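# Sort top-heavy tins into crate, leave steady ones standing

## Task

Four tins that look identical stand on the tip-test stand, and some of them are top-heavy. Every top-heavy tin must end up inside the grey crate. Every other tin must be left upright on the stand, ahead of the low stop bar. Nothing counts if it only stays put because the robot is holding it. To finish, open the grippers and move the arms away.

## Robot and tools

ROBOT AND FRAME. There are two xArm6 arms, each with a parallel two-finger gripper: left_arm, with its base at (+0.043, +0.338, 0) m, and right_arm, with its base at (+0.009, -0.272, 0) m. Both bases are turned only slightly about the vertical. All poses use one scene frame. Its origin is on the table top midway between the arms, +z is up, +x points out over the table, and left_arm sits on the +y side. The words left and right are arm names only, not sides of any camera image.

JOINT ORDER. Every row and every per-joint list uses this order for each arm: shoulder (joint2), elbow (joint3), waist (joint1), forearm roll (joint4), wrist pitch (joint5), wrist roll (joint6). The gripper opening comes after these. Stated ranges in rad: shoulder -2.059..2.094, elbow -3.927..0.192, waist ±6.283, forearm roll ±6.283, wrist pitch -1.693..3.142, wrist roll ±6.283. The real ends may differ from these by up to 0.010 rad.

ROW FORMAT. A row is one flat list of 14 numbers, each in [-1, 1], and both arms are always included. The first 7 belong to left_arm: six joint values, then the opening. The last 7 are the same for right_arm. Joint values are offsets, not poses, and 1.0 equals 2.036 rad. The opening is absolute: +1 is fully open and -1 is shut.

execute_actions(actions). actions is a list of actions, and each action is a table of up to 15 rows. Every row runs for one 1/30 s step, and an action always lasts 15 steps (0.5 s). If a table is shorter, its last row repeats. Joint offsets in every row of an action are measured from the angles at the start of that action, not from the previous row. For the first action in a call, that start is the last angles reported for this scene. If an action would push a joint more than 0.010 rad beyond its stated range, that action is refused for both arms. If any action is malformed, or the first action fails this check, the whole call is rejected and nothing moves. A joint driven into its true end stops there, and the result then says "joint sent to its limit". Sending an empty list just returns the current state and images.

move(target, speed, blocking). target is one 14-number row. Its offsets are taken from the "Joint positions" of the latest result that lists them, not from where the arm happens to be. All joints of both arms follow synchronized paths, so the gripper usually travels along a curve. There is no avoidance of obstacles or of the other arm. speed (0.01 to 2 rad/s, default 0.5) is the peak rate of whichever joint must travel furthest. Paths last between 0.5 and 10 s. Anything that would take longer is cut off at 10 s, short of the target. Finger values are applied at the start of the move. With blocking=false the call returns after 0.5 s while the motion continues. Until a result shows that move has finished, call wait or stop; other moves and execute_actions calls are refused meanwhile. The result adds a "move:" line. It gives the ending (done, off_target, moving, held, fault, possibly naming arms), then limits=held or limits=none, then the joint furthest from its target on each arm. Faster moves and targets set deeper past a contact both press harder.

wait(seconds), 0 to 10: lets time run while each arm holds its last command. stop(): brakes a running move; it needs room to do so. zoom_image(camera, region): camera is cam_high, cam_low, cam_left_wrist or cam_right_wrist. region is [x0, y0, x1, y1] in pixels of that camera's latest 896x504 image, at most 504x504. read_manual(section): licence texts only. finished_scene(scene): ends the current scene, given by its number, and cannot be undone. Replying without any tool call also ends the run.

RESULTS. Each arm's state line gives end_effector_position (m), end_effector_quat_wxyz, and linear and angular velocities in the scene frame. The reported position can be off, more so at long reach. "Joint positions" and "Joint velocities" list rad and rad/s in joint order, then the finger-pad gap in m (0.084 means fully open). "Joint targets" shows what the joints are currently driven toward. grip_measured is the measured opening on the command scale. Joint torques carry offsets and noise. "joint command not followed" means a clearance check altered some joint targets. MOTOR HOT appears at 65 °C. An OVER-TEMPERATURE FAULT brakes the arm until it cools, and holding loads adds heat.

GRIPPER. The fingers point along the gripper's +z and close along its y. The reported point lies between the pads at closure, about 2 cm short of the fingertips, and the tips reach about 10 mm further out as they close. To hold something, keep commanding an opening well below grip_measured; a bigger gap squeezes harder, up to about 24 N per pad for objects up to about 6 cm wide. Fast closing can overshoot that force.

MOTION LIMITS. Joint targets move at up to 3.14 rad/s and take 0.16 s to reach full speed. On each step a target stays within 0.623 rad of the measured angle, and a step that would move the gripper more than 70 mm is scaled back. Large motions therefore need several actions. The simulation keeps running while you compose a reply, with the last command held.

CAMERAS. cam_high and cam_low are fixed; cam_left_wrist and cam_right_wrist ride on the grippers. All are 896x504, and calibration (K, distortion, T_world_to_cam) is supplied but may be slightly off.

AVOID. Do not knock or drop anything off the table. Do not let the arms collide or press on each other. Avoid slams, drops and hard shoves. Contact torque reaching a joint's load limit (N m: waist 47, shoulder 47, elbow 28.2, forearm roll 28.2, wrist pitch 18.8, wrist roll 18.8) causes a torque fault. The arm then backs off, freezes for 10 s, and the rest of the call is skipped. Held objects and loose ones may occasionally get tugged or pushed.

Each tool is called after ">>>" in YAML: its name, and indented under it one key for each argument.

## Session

>>> execute_actions:
  actions: []

Scene clock: 0.00 s.
left_arm: end_effector_position=(+0.1861, +0.5860, +0.3063) grip_measured=+1.00 end_effector_quat_wxyz=(+0.103, +0.584, +0.747, +0.300) end_effector_velocity=(-0.000, -0.000, +0.000) end_effector_angular_velocity=(+0.000, -0.000, +0.000) | right_arm: end_effector_position=(-0.0376, -0.3305, +0.3607) grip_measured=+1.00 end_effector_quat_wxyz=(+0.203, +0.107, +0.839, +0.493) end_effector_velocity=(+0.000, +0.000, +0.000) end_effector_angular_velocity=(-0.002, +0.002, -0.000)
Joint names: [shoulder, elbow, waist, forearm roll, wrist pitch, wrist roll]
Joint positions: left_arm=[-1.221 -0.313  1.26  -0.504  1.105 -0.309  0.084] | right_arm=[-0.478 -0.852 -2.186 -0.044  2.454  1.26   0.084]
Joint velocities: left_arm=[-0.001  0.     0.    -0.    -0.     0.     0.   ] | right_arm=[-0.002 -0.    -0.    -0.    -0.     0.001 -0.   ]
Joint torques (N m, as the arm reports them, + toward a larger angle): no reading
Joint targets: left_arm=[-1.221 -0.313 1.260 -0.504 1.105 -0.309] | right_arm=[-0.478 -0.852 -2.186 -0.044 2.454 1.260]
camera_calibration (this result's frames):
cam_left_wrist: T_world_to_cam=[[0.79716, 0.156104, 0.583239, -0.393443], [0.311571, -0.933797, -0.175918, 0.608493], [0.517166, 0.321955, -0.793023, 0.0920111], [0, 0, 0, 1]] pos_world=[0.0764635, 0.600003, 0.409483]
cam_right_wrist: T_world_to_cam=[[-0.00340053, 0.48594, 0.873986, -0.122566], [0.896586, -0.385574, 0.217869, -0.105474], [0.442857, 0.784344, -0.434376, 0.564396], [0, 0, 0, 1]] pos_world=[-0.155797, -0.423788, 0.37526]

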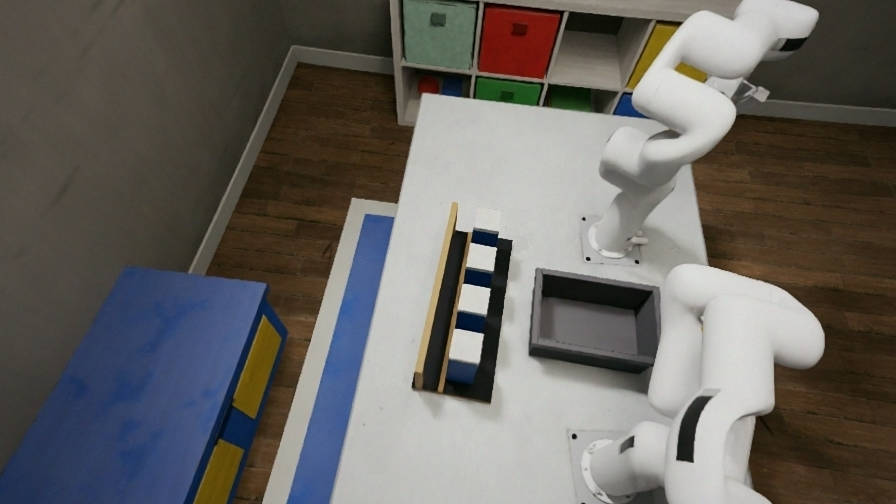

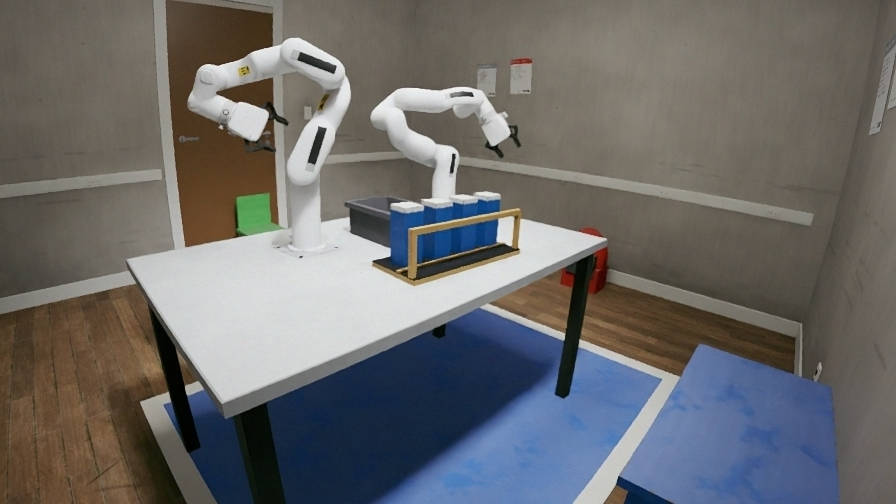

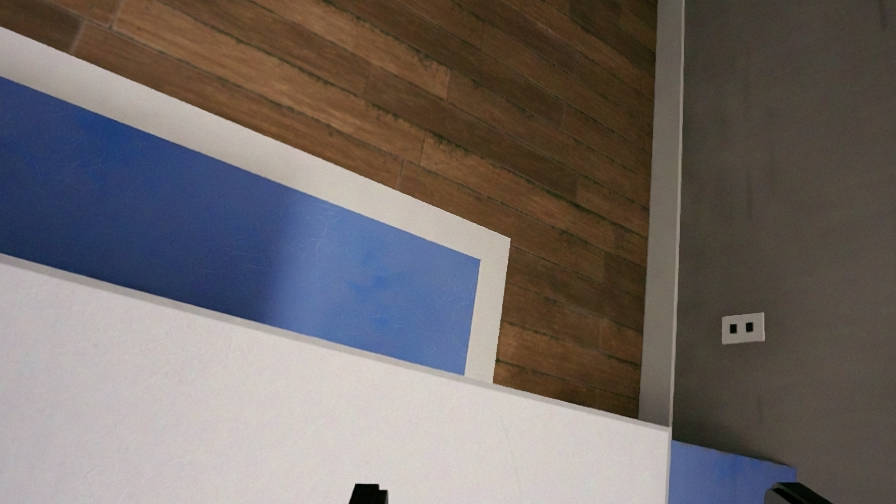

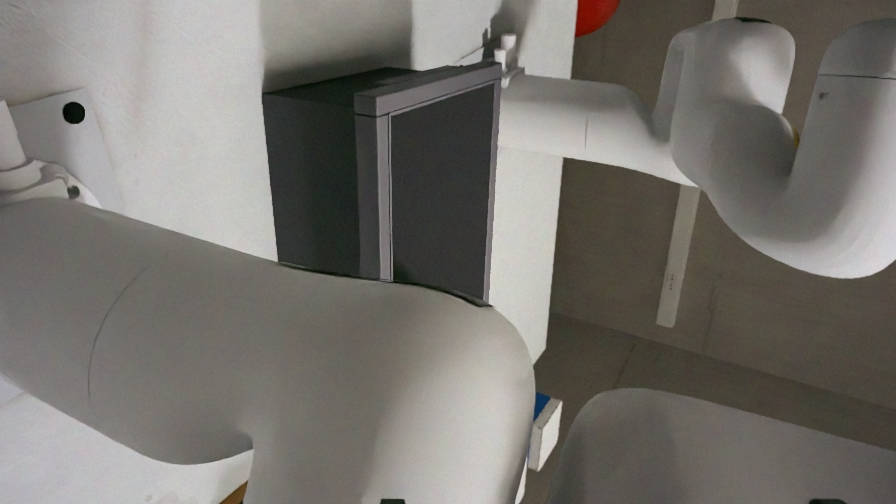

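>>> zoom_image:
  camera: "cam_high"
  region: [380, 180, 700, 420]

Region (380, 180, 700, 420) of cam_high's 896x504 image, scaled by 1.575, with more detail than that image has; it fills the top 378 rows of this view, and the rest is white.

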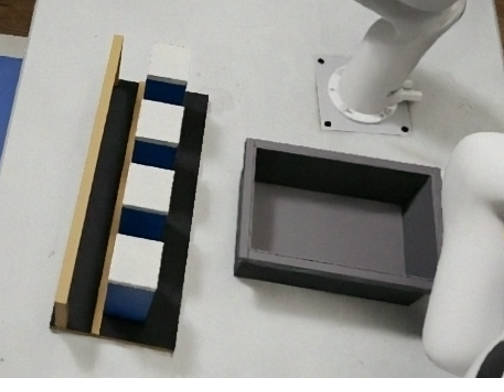

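>>> move:
  target: [0.3925,-0.2565,-0.9933,0.2475,0.0747,-0.1473,1,0.0285,0.0074,1.0,0.0216,-0.5879,-0.3436,1]
  speed: 1.2

>>> move:
  target: [0,0,0,0,0,0,1,0,0,0.2964,0,0,0,1]
  speed: 1.0

Scene clock: 6.30 s.
left_arm: end_effector_position=(+0.3289, +0.1226, +0.2652) grip_measured=+1.00 end_effector_quat_wxyz=(+0.000, +1.000, -0.019, +0.000) end_effector_velocity=(-0.000, -0.001, +0.000) end_effector_angular_velocity=(+0.000, +0.000, -0.004) | right_arm: end_effector_position=(+0.3660, -0.3018, +0.2648) grip_measured=+1.00 end_effector_quat_wxyz=(-0.000, +0.949, -0.316, -0.001) end_effector_velocity=(-0.000, +0.002, -0.001) end_effector_angular_velocity=(+0.001, +0.002, +0.004)
Joint names: [shoulder, elbow, waist, forearm roll, wrist pitch, wrist roll]
Joint positions: left_arm=[-0.422 -0.836 -0.761  0.     1.257 -0.608  0.084] | right_arm=[-0.42  -0.836 -0.151  0.     1.257  0.561  0.084]
Joint velocities: left_arm=[ 0.002 -0.002 -0.004 -0.     0.     0.     0.   ] | right_arm=[ 0.001  0.001  0.004  0.001 -0.001 -0.001 -0.   ]
Joint torques (N m, as the arm reports them, + toward a larger angle): left_arm=[-10.78 -12.3   -1.89  -0.53  -2.19  -0.92] | right_arm=[-17.69 -14.1   -1.94  -0.6   -1.32   0.4 ]
Joint targets: left_arm=[-0.422 -0.836 -0.762 0.000 1.257 -0.608] | right_arm=[-0.420 -0.836 -0.151 0.000 1.257 0.561]
move: done; limits=none; left_arm: farthest joint: the waist, 0.001 radians from its target (2.023 radians at the start); right_arm: farthest joint: the waist, 0.001 radians from its target (2.036 radians at the start)
camera_calibration (this result's frames):
cam_left_wrist: T_world_to_cam=[[-0.0136711, -0.999833, 0.0121499, 0.148906], [-0.999872, 0.0137708, 0.00815833, 0.390466], [-0.00832428, -0.0120368, -0.999893, 0.403418], [0, 0, 0, 1]] pos_world=[0.39581, 0.14836, 0.39838]
cam_right_wrist: T_world_to_cam=[[-0.614645, -0.788799, -0.00296553, 0.019925], [-0.788798, 0.61465, -0.00174816, 0.541535], [0.00320171, 0.0012647, -0.999994, 0.395875], [0, 0, 0, 1]] pos_world=[0.438141, -0.317638, 0.396878]

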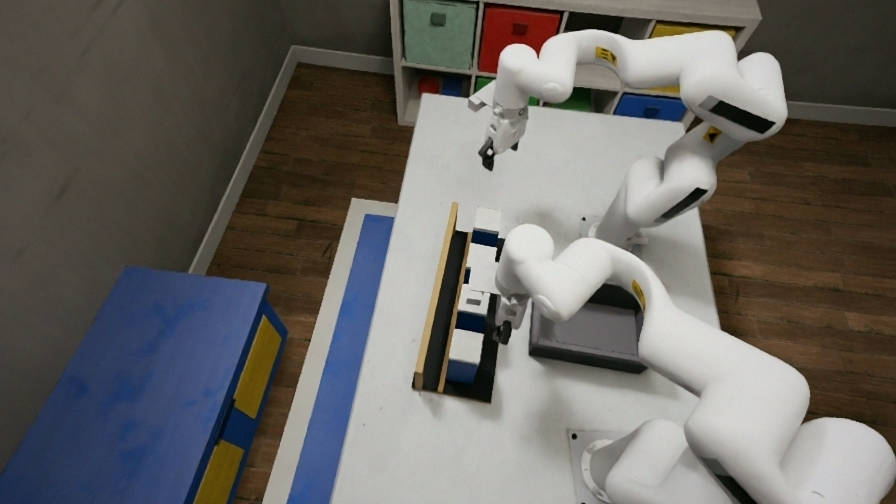

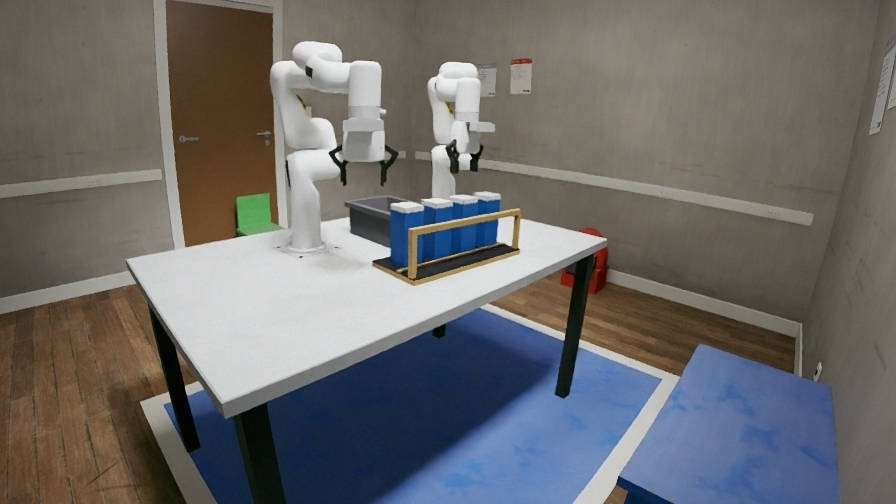

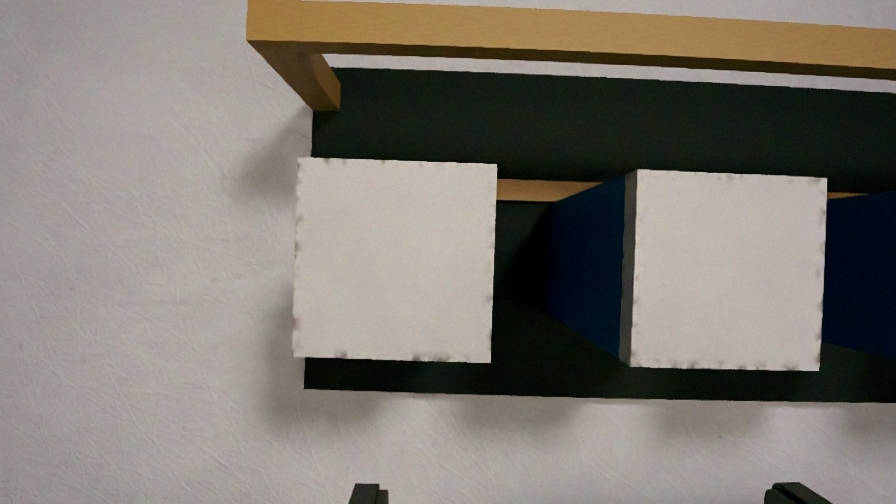

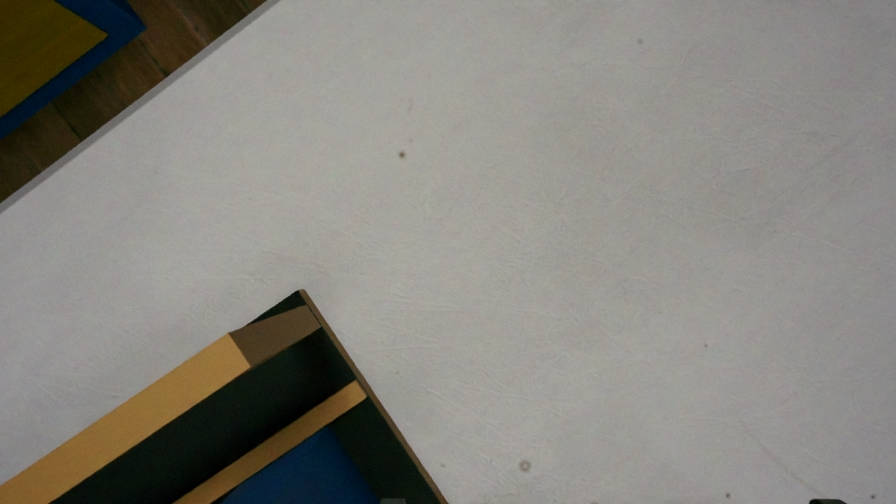

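Scene clock: 7.70 s.
left_arm: end_effector_position=(+0.3289, +0.1226, +0.2652) grip_measured=+1.00 end_effector_quat_wxyz=(+0.000, +1.000, -0.019, +0.000) end_effector_velocity=(+0.000, +0.000, +0.000) end_effector_angular_velocity=(+0.000, -0.000, +0.000) | right_arm: end_effector_position=(+0.3198, -0.0942, +0.2648) grip_measured=+1.00 end_effector_quat_wxyz=(+0.000, +1.000, -0.020, -0.001) end_effector_velocity=(-0.000, +0.001, +0.001) end_effector_angular_velocity=(+0.002, -0.003, +0.003)
Joint names: [shoulder, elbow, waist, forearm roll, wrist pitch, wrist roll]
Joint positions: left_arm=[-0.422 -0.836 -0.761  0.     1.257 -0.608  0.084] | right_arm=[-0.42  -0.836  0.452  0.     1.257  0.561  0.084]
Joint velocities: left_arm=[-0.  0.  0.  0. -0. -0.  0.] | right_arm=[-0.    -0.001  0.003  0.    -0.002  0.     0.   ]
Joint torques (N m, as the arm reports them, + toward a larger angle): left_arm=[-10.48 -12.28  -1.84  -0.62  -1.96  -0.74] | right_arm=[-17.65 -14.17  -2.15  -0.51  -1.38   0.42]
Joint targets: left_arm=[-0.422 -0.836 -0.761 0.000 1.257 -0.608] | right_arm=[-0.420 -0.836 0.452 0.000 1.257 0.561]
move: done; limits=none; left_arm: farthest joint: the waist, 0.000 radians from its target (0.000 radians at the start); right_arm: farthest joint: the waist, 0.001 radians from its target (0.604 radians at the start)
camera_calibration (this result's frames):
cam_left_wrist: T_world_to_cam=[[-0.0136711, -0.999833, 0.0121498, 0.148906], [-0.999872, 0.0137707, 0.00815842, 0.390466], [-0.00832436, -0.0120367, -0.999893, 0.403418], [0, 0, 0, 1]] pos_world=[0.39581, 0.14836, 0.39838]
cam_right_wrist: T_world_to_cam=[[-0.059067, -0.99825, -0.00294211, -0.0420904], [-0.998252, 0.0590723, -0.00175696, 0.392076], [0.00192768, 0.00283319, -0.999994, 0.396314], [0, 0, 0, 1]] pos_world=[0.388141, -0.0663005, 0.396877]

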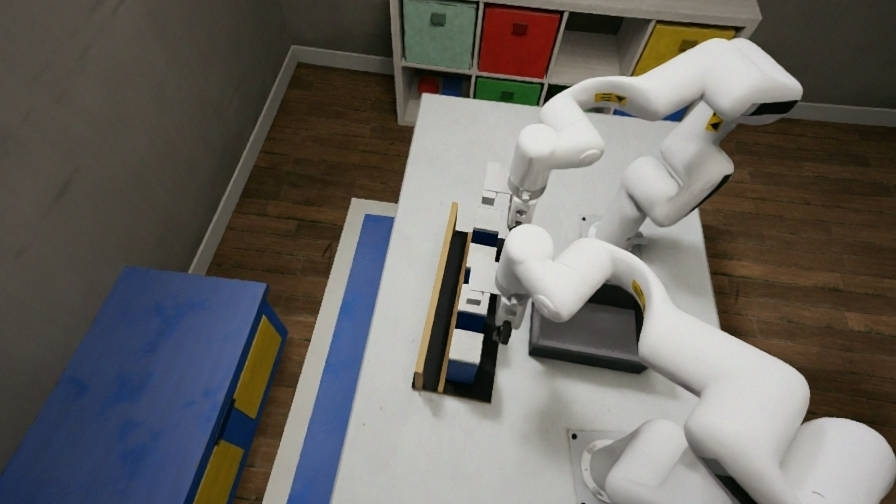

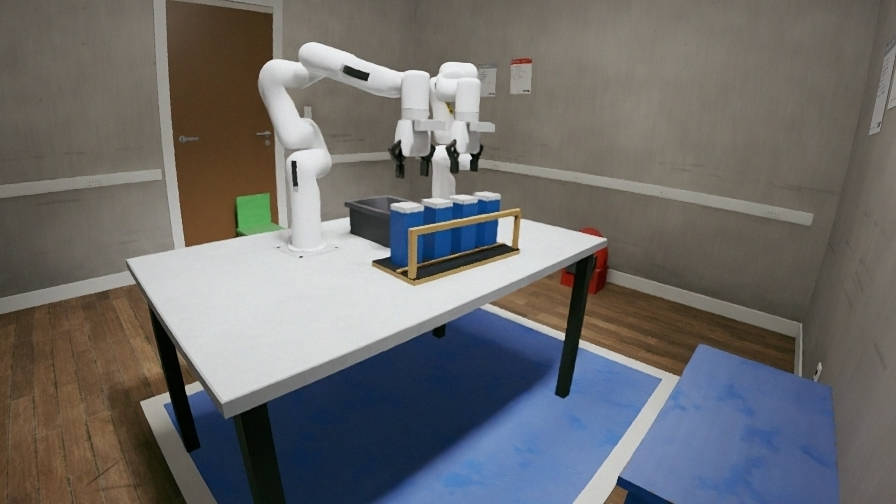

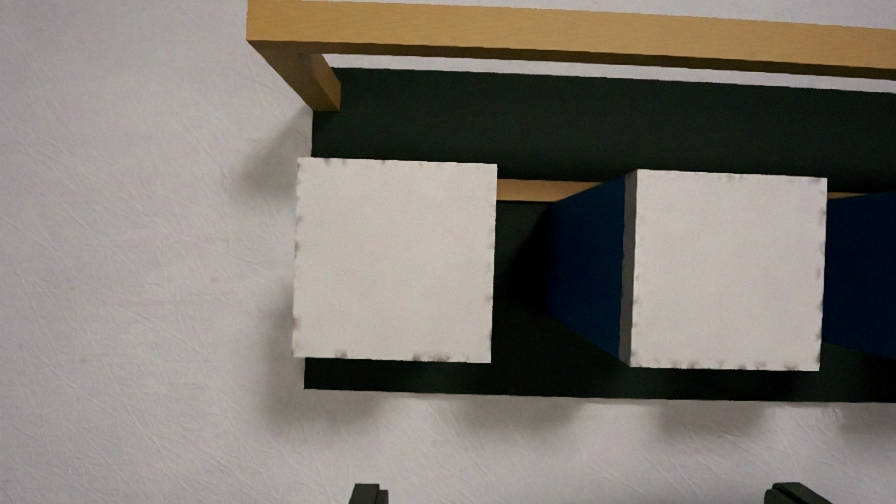

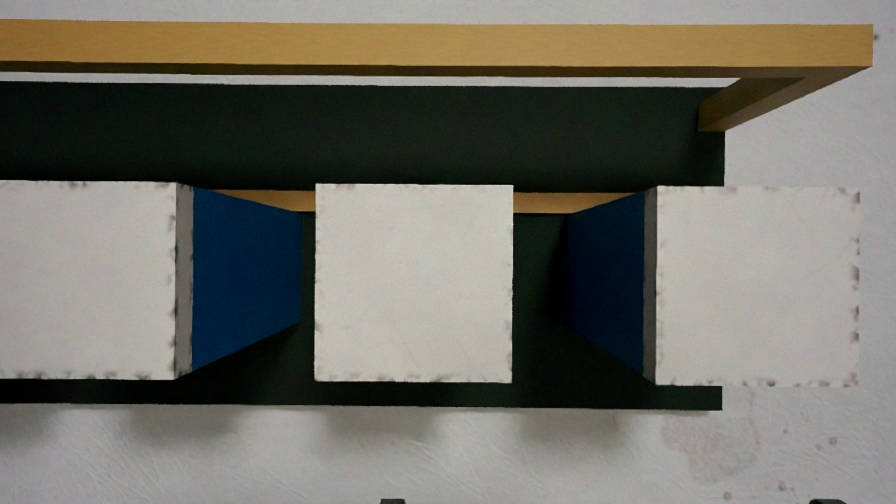

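>>> move:
  target: [0.0625,0.1228,0,0,-0.1848,0,1,0.0626,0.1218,0,0,-0.1849,0,1]
  speed: 0.8

>>> move:
  target: [0.0898,-0.0884,0.0425,0,-0.0014,0.0423,1,0.0923,-0.0912,-0.0392,0,-0.0011,-0.0392,1]
  speed: 0.15

Scene clock: 9.90 s.
left_arm: end_effector_position=(+0.3288, +0.1226, +0.1452) grip_measured=+1.00 end_effector_quat_wxyz=(-0.000, +1.000, -0.019, +0.000) end_effector_velocity=(-0.001, +0.001, -0.002) end_effector_angular_velocity=(+0.003, +0.004, +0.001) | right_arm: end_effector_position=(+0.3203, -0.0939, +0.1454) grip_measured=+1.00 end_effector_quat_wxyz=(-0.000, +1.000, -0.020, +0.000) end_effector_velocity=(-0.001, -0.001, -0.002) end_effector_angular_velocity=(-0.002, +0.003, -0.002)
Joint names: [shoulder, elbow, waist, forearm roll, wrist pitch, wrist roll]
Joint positions: left_arm=[-0.295 -0.586 -0.761  0.     0.881 -0.608  0.084] | right_arm=[-0.293 -0.589  0.452  0.     0.881  0.561  0.084]
Joint velocities: left_arm=[ 0.003  0.004  0.    -0.    -0.002 -0.    -0.   ] | right_arm=[ 0.002  0.003 -0.     0.    -0.002  0.001  0.   ]
Joint torques (N m, as the arm reports them, + toward a larger angle): left_arm=[-11.67 -11.17  -2.    -0.4   -2.18  -0.8 ] | right_arm=[-19.61 -13.    -2.09  -0.54  -1.3    0.4 ]
Joint targets: left_arm=[-0.295 -0.586 -0.761 0.000 0.881 -0.608] | right_arm=[-0.292 -0.589 0.452 0.000 0.881 0.561]
move: done; limits=none; left_arm: farthest joint: the wrist pitch, 0.001 radians from its target (0.377 radians at the start); right_arm: farthest joint: the elbow, 0.001 radians from its target (0.248 radians at the start)
camera_calibration (this result's frames):
cam_left_wrist: T_world_to_cam=[[-0.0137418, -0.999834, 0.0119328, 0.150465], [-0.999868, 0.013844, 0.00852894, 0.391291], [-0.00869273, -0.011814, -0.999892, 0.283473], [0, 0, 0, 1]] pos_world=[0.395771, 0.148372, 0.27831]
cam_right_wrist: T_world_to_cam=[[-0.0591905, -0.99824, -0.00373861, -0.0419916], [-0.998241, 0.0592022, -0.0031116, 0.392573], [0.00332746, 0.00354785, -0.999988, 0.276569], [0, 0, 0, 1]] pos_world=[0.388477, -0.0661401, 0.27763]

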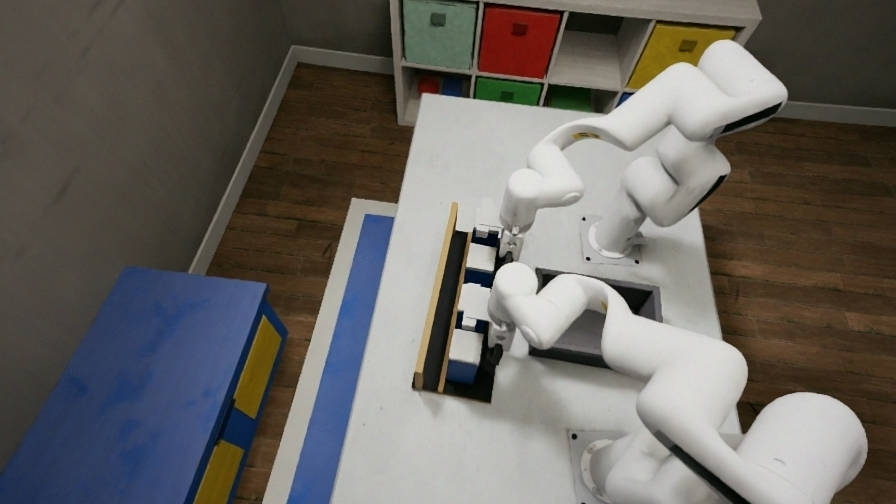

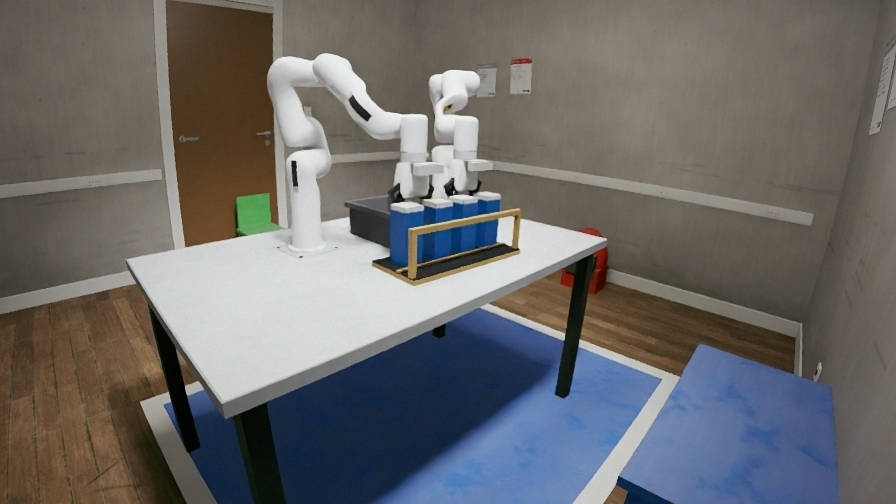

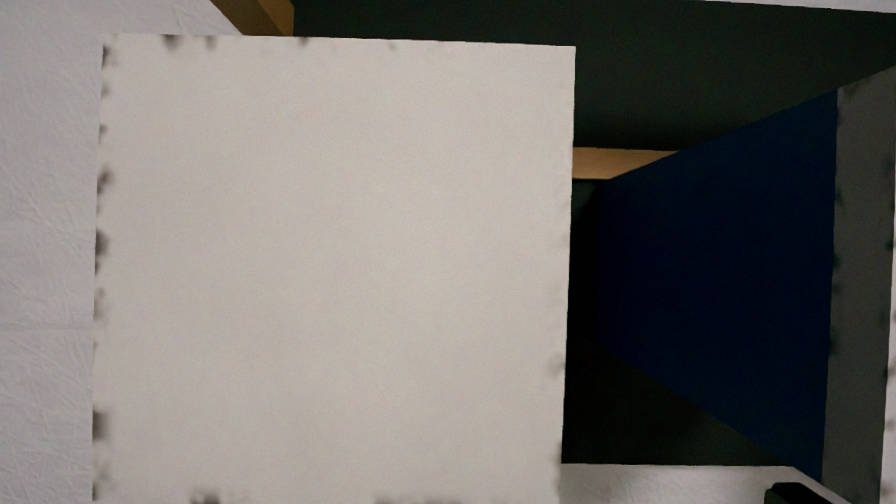

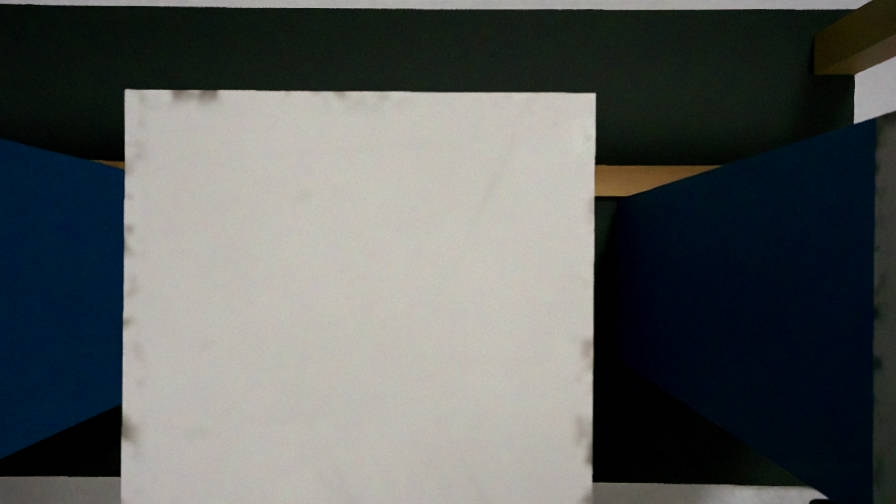

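Scene clock: 11.60 s.
left_arm: end_effector_position=(+0.3906, +0.1201, +0.1454) grip_measured=+1.00 end_effector_quat_wxyz=(-0.000, +1.000, -0.019, +0.000) end_effector_velocity=(+0.001, +0.001, -0.001) end_effector_angular_velocity=(+0.001, +0.002, +0.001) | right_arm: end_effector_position=(+0.3822, -0.0962, +0.1455) grip_measured=+1.00 end_effector_quat_wxyz=(-0.000, +1.000, -0.020, +0.000) end_effector_velocity=(+0.001, +0.000, -0.000) end_effector_angular_velocity=(+0.001, -0.000, -0.001)
Joint names: [shoulder, elbow, waist, forearm roll, wrist pitch, wrist roll]
Joint positions: left_arm=[-0.113 -0.766 -0.675  0.     0.879 -0.522  0.084] | right_arm=[-0.105 -0.774  0.372  0.     0.879  0.481  0.084]
Joint velocities: left_arm=[ 0.003 -0.001  0.002 -0.    -0.001  0.001  0.   ] | right_arm=[ 0.003 -0.003  0.     0.001 -0.001  0.001  0.   ]
Joint torques (N m, as the arm reports them, + toward a larger angle): left_arm=[-14.19 -11.18  -0.27   0.05  -2.81  -1.05] | right_arm=[-23.18 -13.2   -3.3   -1.18  -2.03   0.48]
Joint targets: left_arm=[-0.112 -0.766 -0.675 0.000 0.878 -0.522] | right_arm=[-0.105 -0.775 0.372 0.000 0.879 0.481]
move: done; limits=none; left_arm: farthest joint: the shoulder, 0.001 radians from its target (0.183 radians at the start); right_arm: farthest joint: the waist, 0.000 radians from its target (0.079 radians at the start)
camera_calibration (this result's frames):
cam_left_wrist: T_world_to_cam=[[-0.0135716, -0.999835, 0.0120878, 0.148753], [-0.99987, 0.0136747, 0.00848912, 0.45311], [-0.00865302, -0.011971, -0.999891, 0.284161], [0, 0, 0, 1]] pos_world=[0.457529, 0.145934, 0.278485]
cam_right_wrist: T_world_to_cam=[[-0.05893, -0.998255, -0.00385599, -0.040671], [-0.998256, 0.0589429, -0.00331414, 0.454541], [0.00353564, 0.00365396, -0.999987, 0.276386], [0, 0, 0, 1]] pos_world=[0.450375, -0.0684019, 0.277732]

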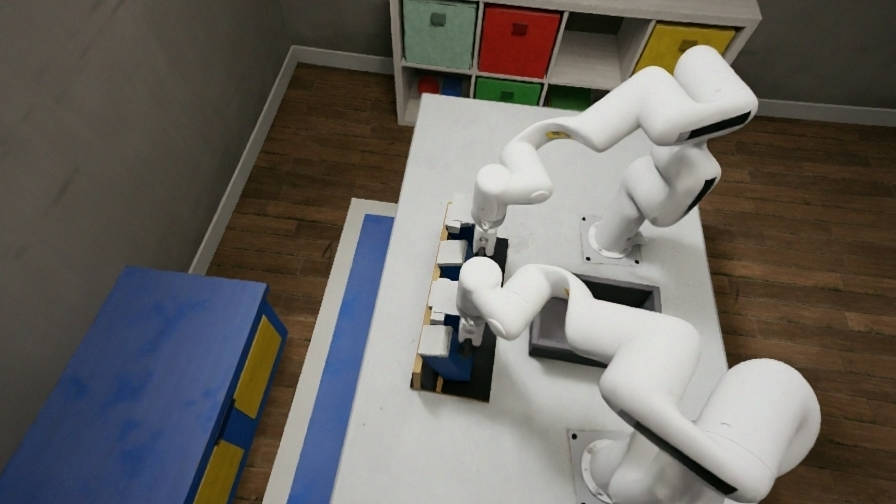

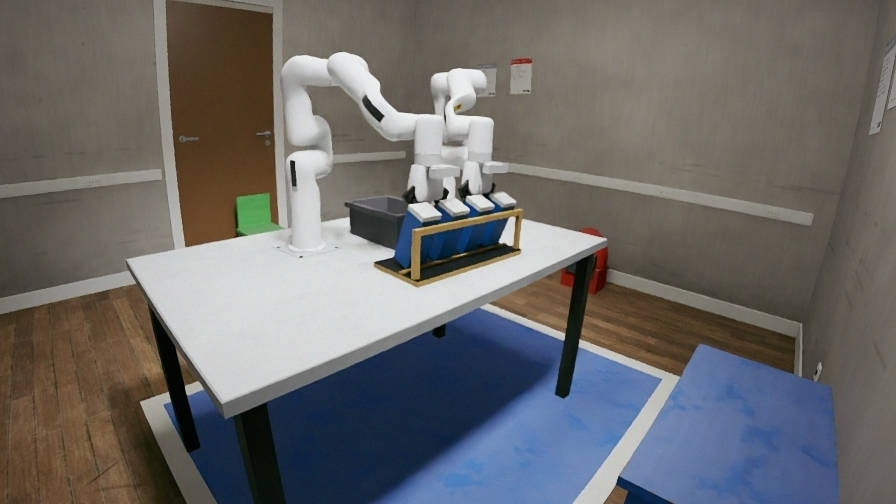

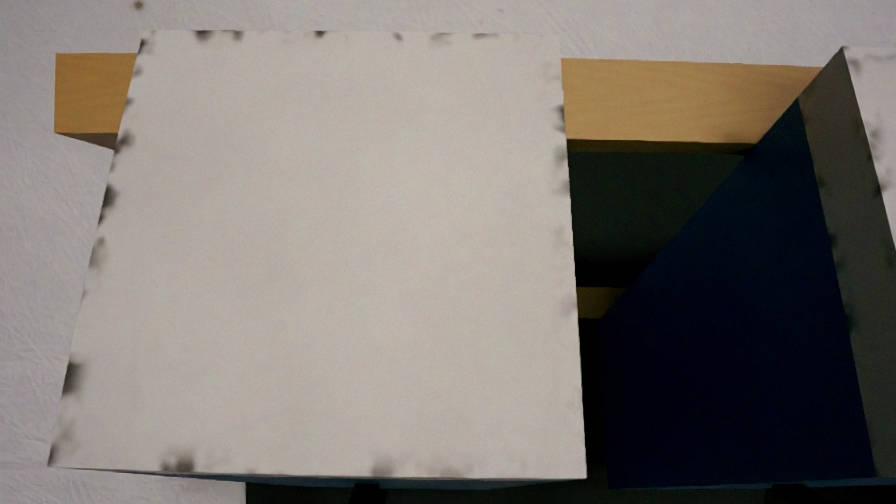

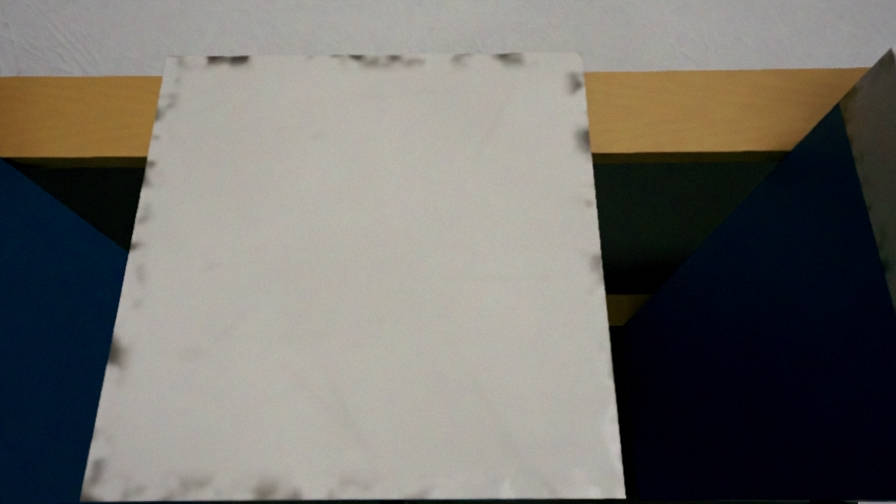

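>>> move:
  target: [-0.0898,0.0884,-0.0425,0,0.0014,-0.0423,1,-0.0923,0.0912,0.0392,0,0.0011,0.0392,1]
  speed: 0.15

>>> move:
  target: [-0.0625,-0.1228,0,0,0.1848,0,1,-0.0626,-0.1218,0,0,0.1849,0,1]
  speed: 0.8

Scene clock: 13.63 s.
left_arm: end_effector_position=(+0.3288, +0.1225, +0.1453) grip_measured=+1.00 end_effector_quat_wxyz=(+0.000, +1.000, -0.019, +0.000) end_effector_velocity=(-0.001, +0.001, -0.001) end_effector_angular_velocity=(+0.001, +0.002, +0.001) | right_arm: end_effector_position=(+0.3203, -0.0938, +0.1455) grip_measured=+1.00 end_effector_quat_wxyz=(-0.000, +1.000, -0.020, +0.000) end_effector_velocity=(-0.001, -0.000, +0.000) end_effector_angular_velocity=(+0.001, +0.000, -0.002)
Joint names: [shoulder, elbow, waist, forearm roll, wrist pitch, wrist roll]
Joint positions: left_arm=[-0.295 -0.586 -0.761  0.     0.881 -0.608  0.084] | right_arm=[-0.293 -0.589  0.452  0.     0.881  0.561  0.084]
Joint velocities: left_arm=[-0.002  0.004 -0.001 -0.    -0.    -0.001  0.   ] | right_arm=[-0.004  0.003 -0.001  0.001 -0.     0.    -0.   ]
Joint torques (N m, as the arm reports them, + toward a larger angle): left_arm=[-12.22 -11.22  -1.63  -0.55  -2.1   -0.82] | right_arm=[-19.52 -13.1   -2.19  -0.58  -1.39   0.39]
Joint targets: left_arm=[-0.296 -0.586 -0.761 0.000 0.882 -0.609] | right_arm=[-0.293 -0.589 0.452 0.000 0.881 0.561]
move: done; limits=none; left_arm: farthest joint: the waist, 0.000 radians from its target (0.087 radians at the start); right_arm: farthest joint: the elbow, 0.001 radians from its target (0.186 radians at the start)
camera_calibration (this result's frames):
cam_left_wrist: T_world_to_cam=[[-0.0139165, -0.99983, 0.0121107, 0.150392], [-0.999866, 0.0140196, 0.00846744, 0.391232], [-0.00863579, -0.0119912, -0.999891, 0.283575], [0, 0, 0, 1]] pos_world=[0.395721, 0.148282, 0.278409]
cam_right_wrist: T_world_to_cam=[[-0.0589899, -0.998251, -0.00389207, -0.0419461], [-0.998252, 0.0590027, -0.00326413, 0.39259], [0.00348807, 0.00369272, -0.999987, 0.276598], [0, 0, 0, 1]] pos_world=[0.388465, -0.066058, 0.277712]

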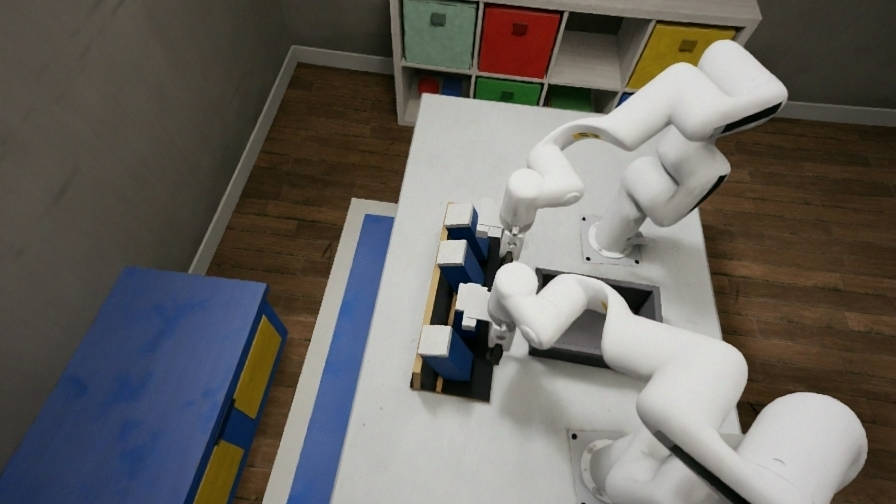

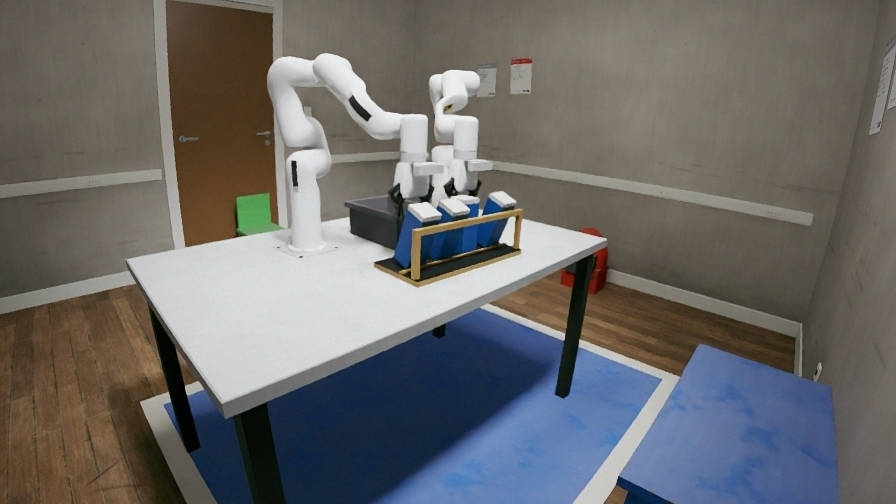

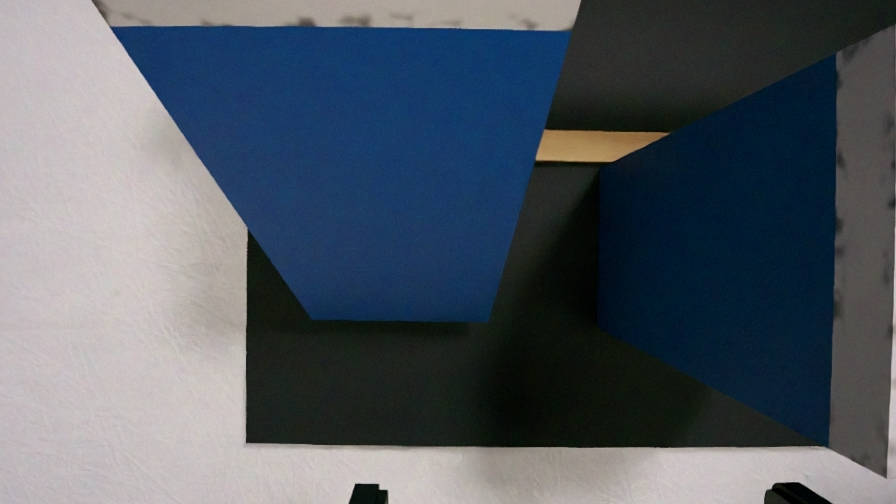

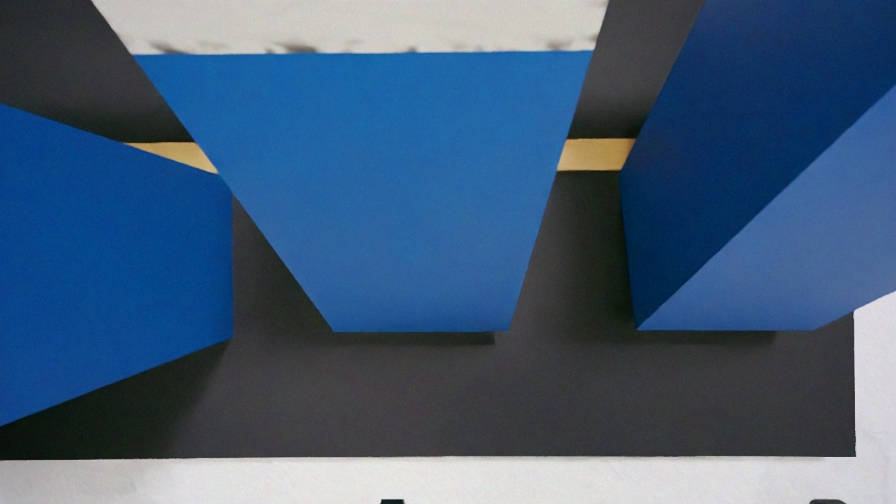

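Scene clock: 14.80 s.
left_arm: end_effector_position=(+0.3289, +0.1225, +0.2653) grip_measured=+1.00 end_effector_quat_wxyz=(+0.000, +1.000, -0.019, +0.000) end_effector_velocity=(+0.001, -0.000, +0.002) end_effector_angular_velocity=(-0.002, -0.003, +0.000) | right_arm: end_effector_position=(+0.3197, -0.0941, +0.2648) grip_measured=+1.00 end_effector_quat_wxyz=(+0.000, +1.000, -0.020, -0.000) end_effector_velocity=(+0.001, +0.000, +0.003) end_effector_angular_velocity=(+0.003, -0.004, -0.001)
Joint names: [shoulder, elbow, waist, forearm roll, wrist pitch, wrist roll]
Joint positions: left_arm=[-0.422 -0.836 -0.761  0.     1.257 -0.608  0.084] | right_arm=[-0.42  -0.837  0.452  0.     1.257  0.561  0.084]
Joint velocities: left_arm=[-0.002 -0.003  0.001  0.001  0.002 -0.    -0.   ] | right_arm=[-0.003 -0.004  0.     0.001  0.002  0.001  0.   ]
Joint torques (N m, as the arm reports them, + toward a larger angle): left_arm=[-10.83 -12.34  -1.7   -0.44  -2.16  -0.79] | right_arm=[-17.66 -14.07  -2.08  -0.48  -1.36   0.48]
Joint targets: left_arm=[-0.423 -0.836 -0.761 0.000 1.258 -0.608] | right_arm=[-0.420 -0.837 0.452 0.000 1.257 0.561]
move: done; limits=none; left_arm: farthest joint: the waist, 0.000 radians from its target (0.000 radians at the start); right_arm: farthest joint: the shoulder, 0.001 radians from its target (0.128 radians at the start)
camera_calibration (this result's frames):
cam_left_wrist: T_world_to_cam=[[-0.013891, -0.999827, 0.0123335, 0.148841], [-0.999869, 0.0139919, 0.00813039, 0.390362], [-0.00830155, -0.012219, -0.999891, 0.403522], [0, 0, 0, 1]] pos_world=[0.395728, 0.148284, 0.398469]
cam_right_wrist: T_world_to_cam=[[-0.0588467, -0.998262, -0.00309245, -0.0420425], [-0.998265, 0.0588527, -0.00188449, 0.392082], [0.00206322, 0.00297619, -0.999993, 0.396343], [0, 0, 0, 1]] pos_world=[0.38811, -0.0662241, 0.396949]

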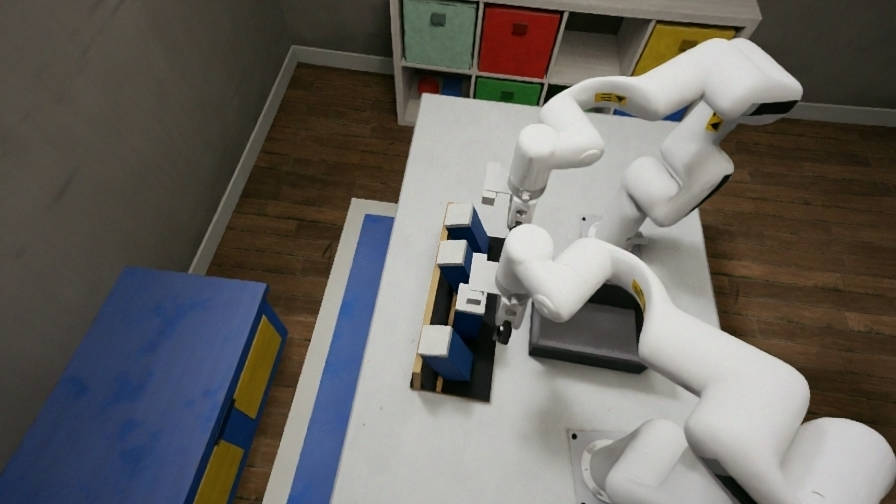

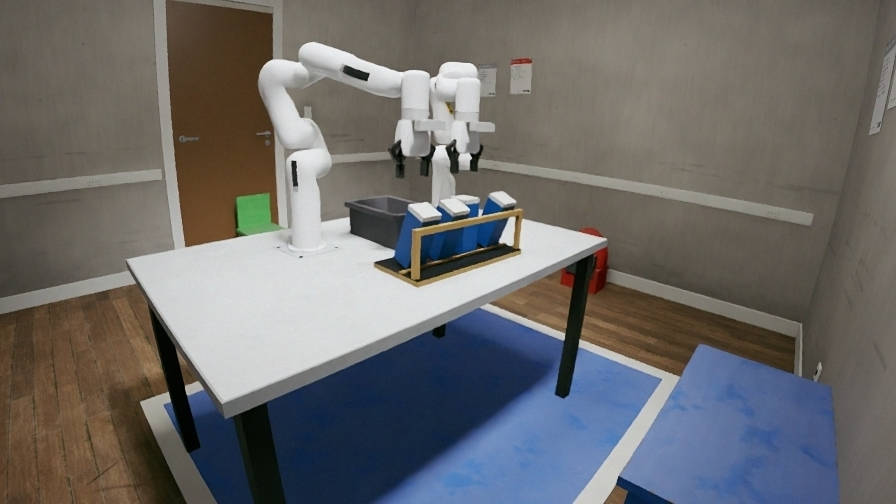

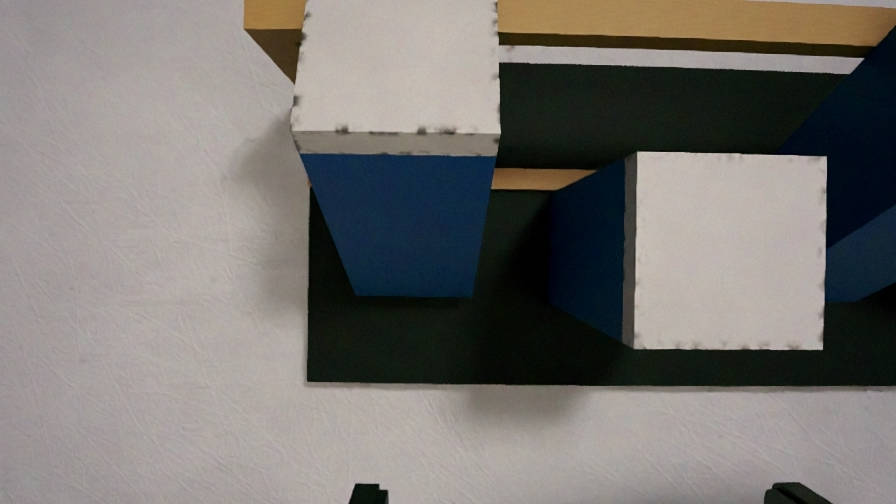

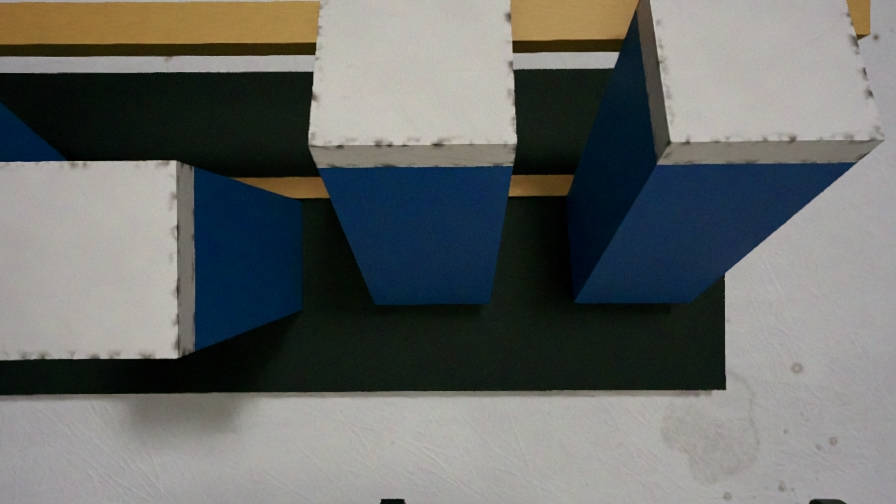

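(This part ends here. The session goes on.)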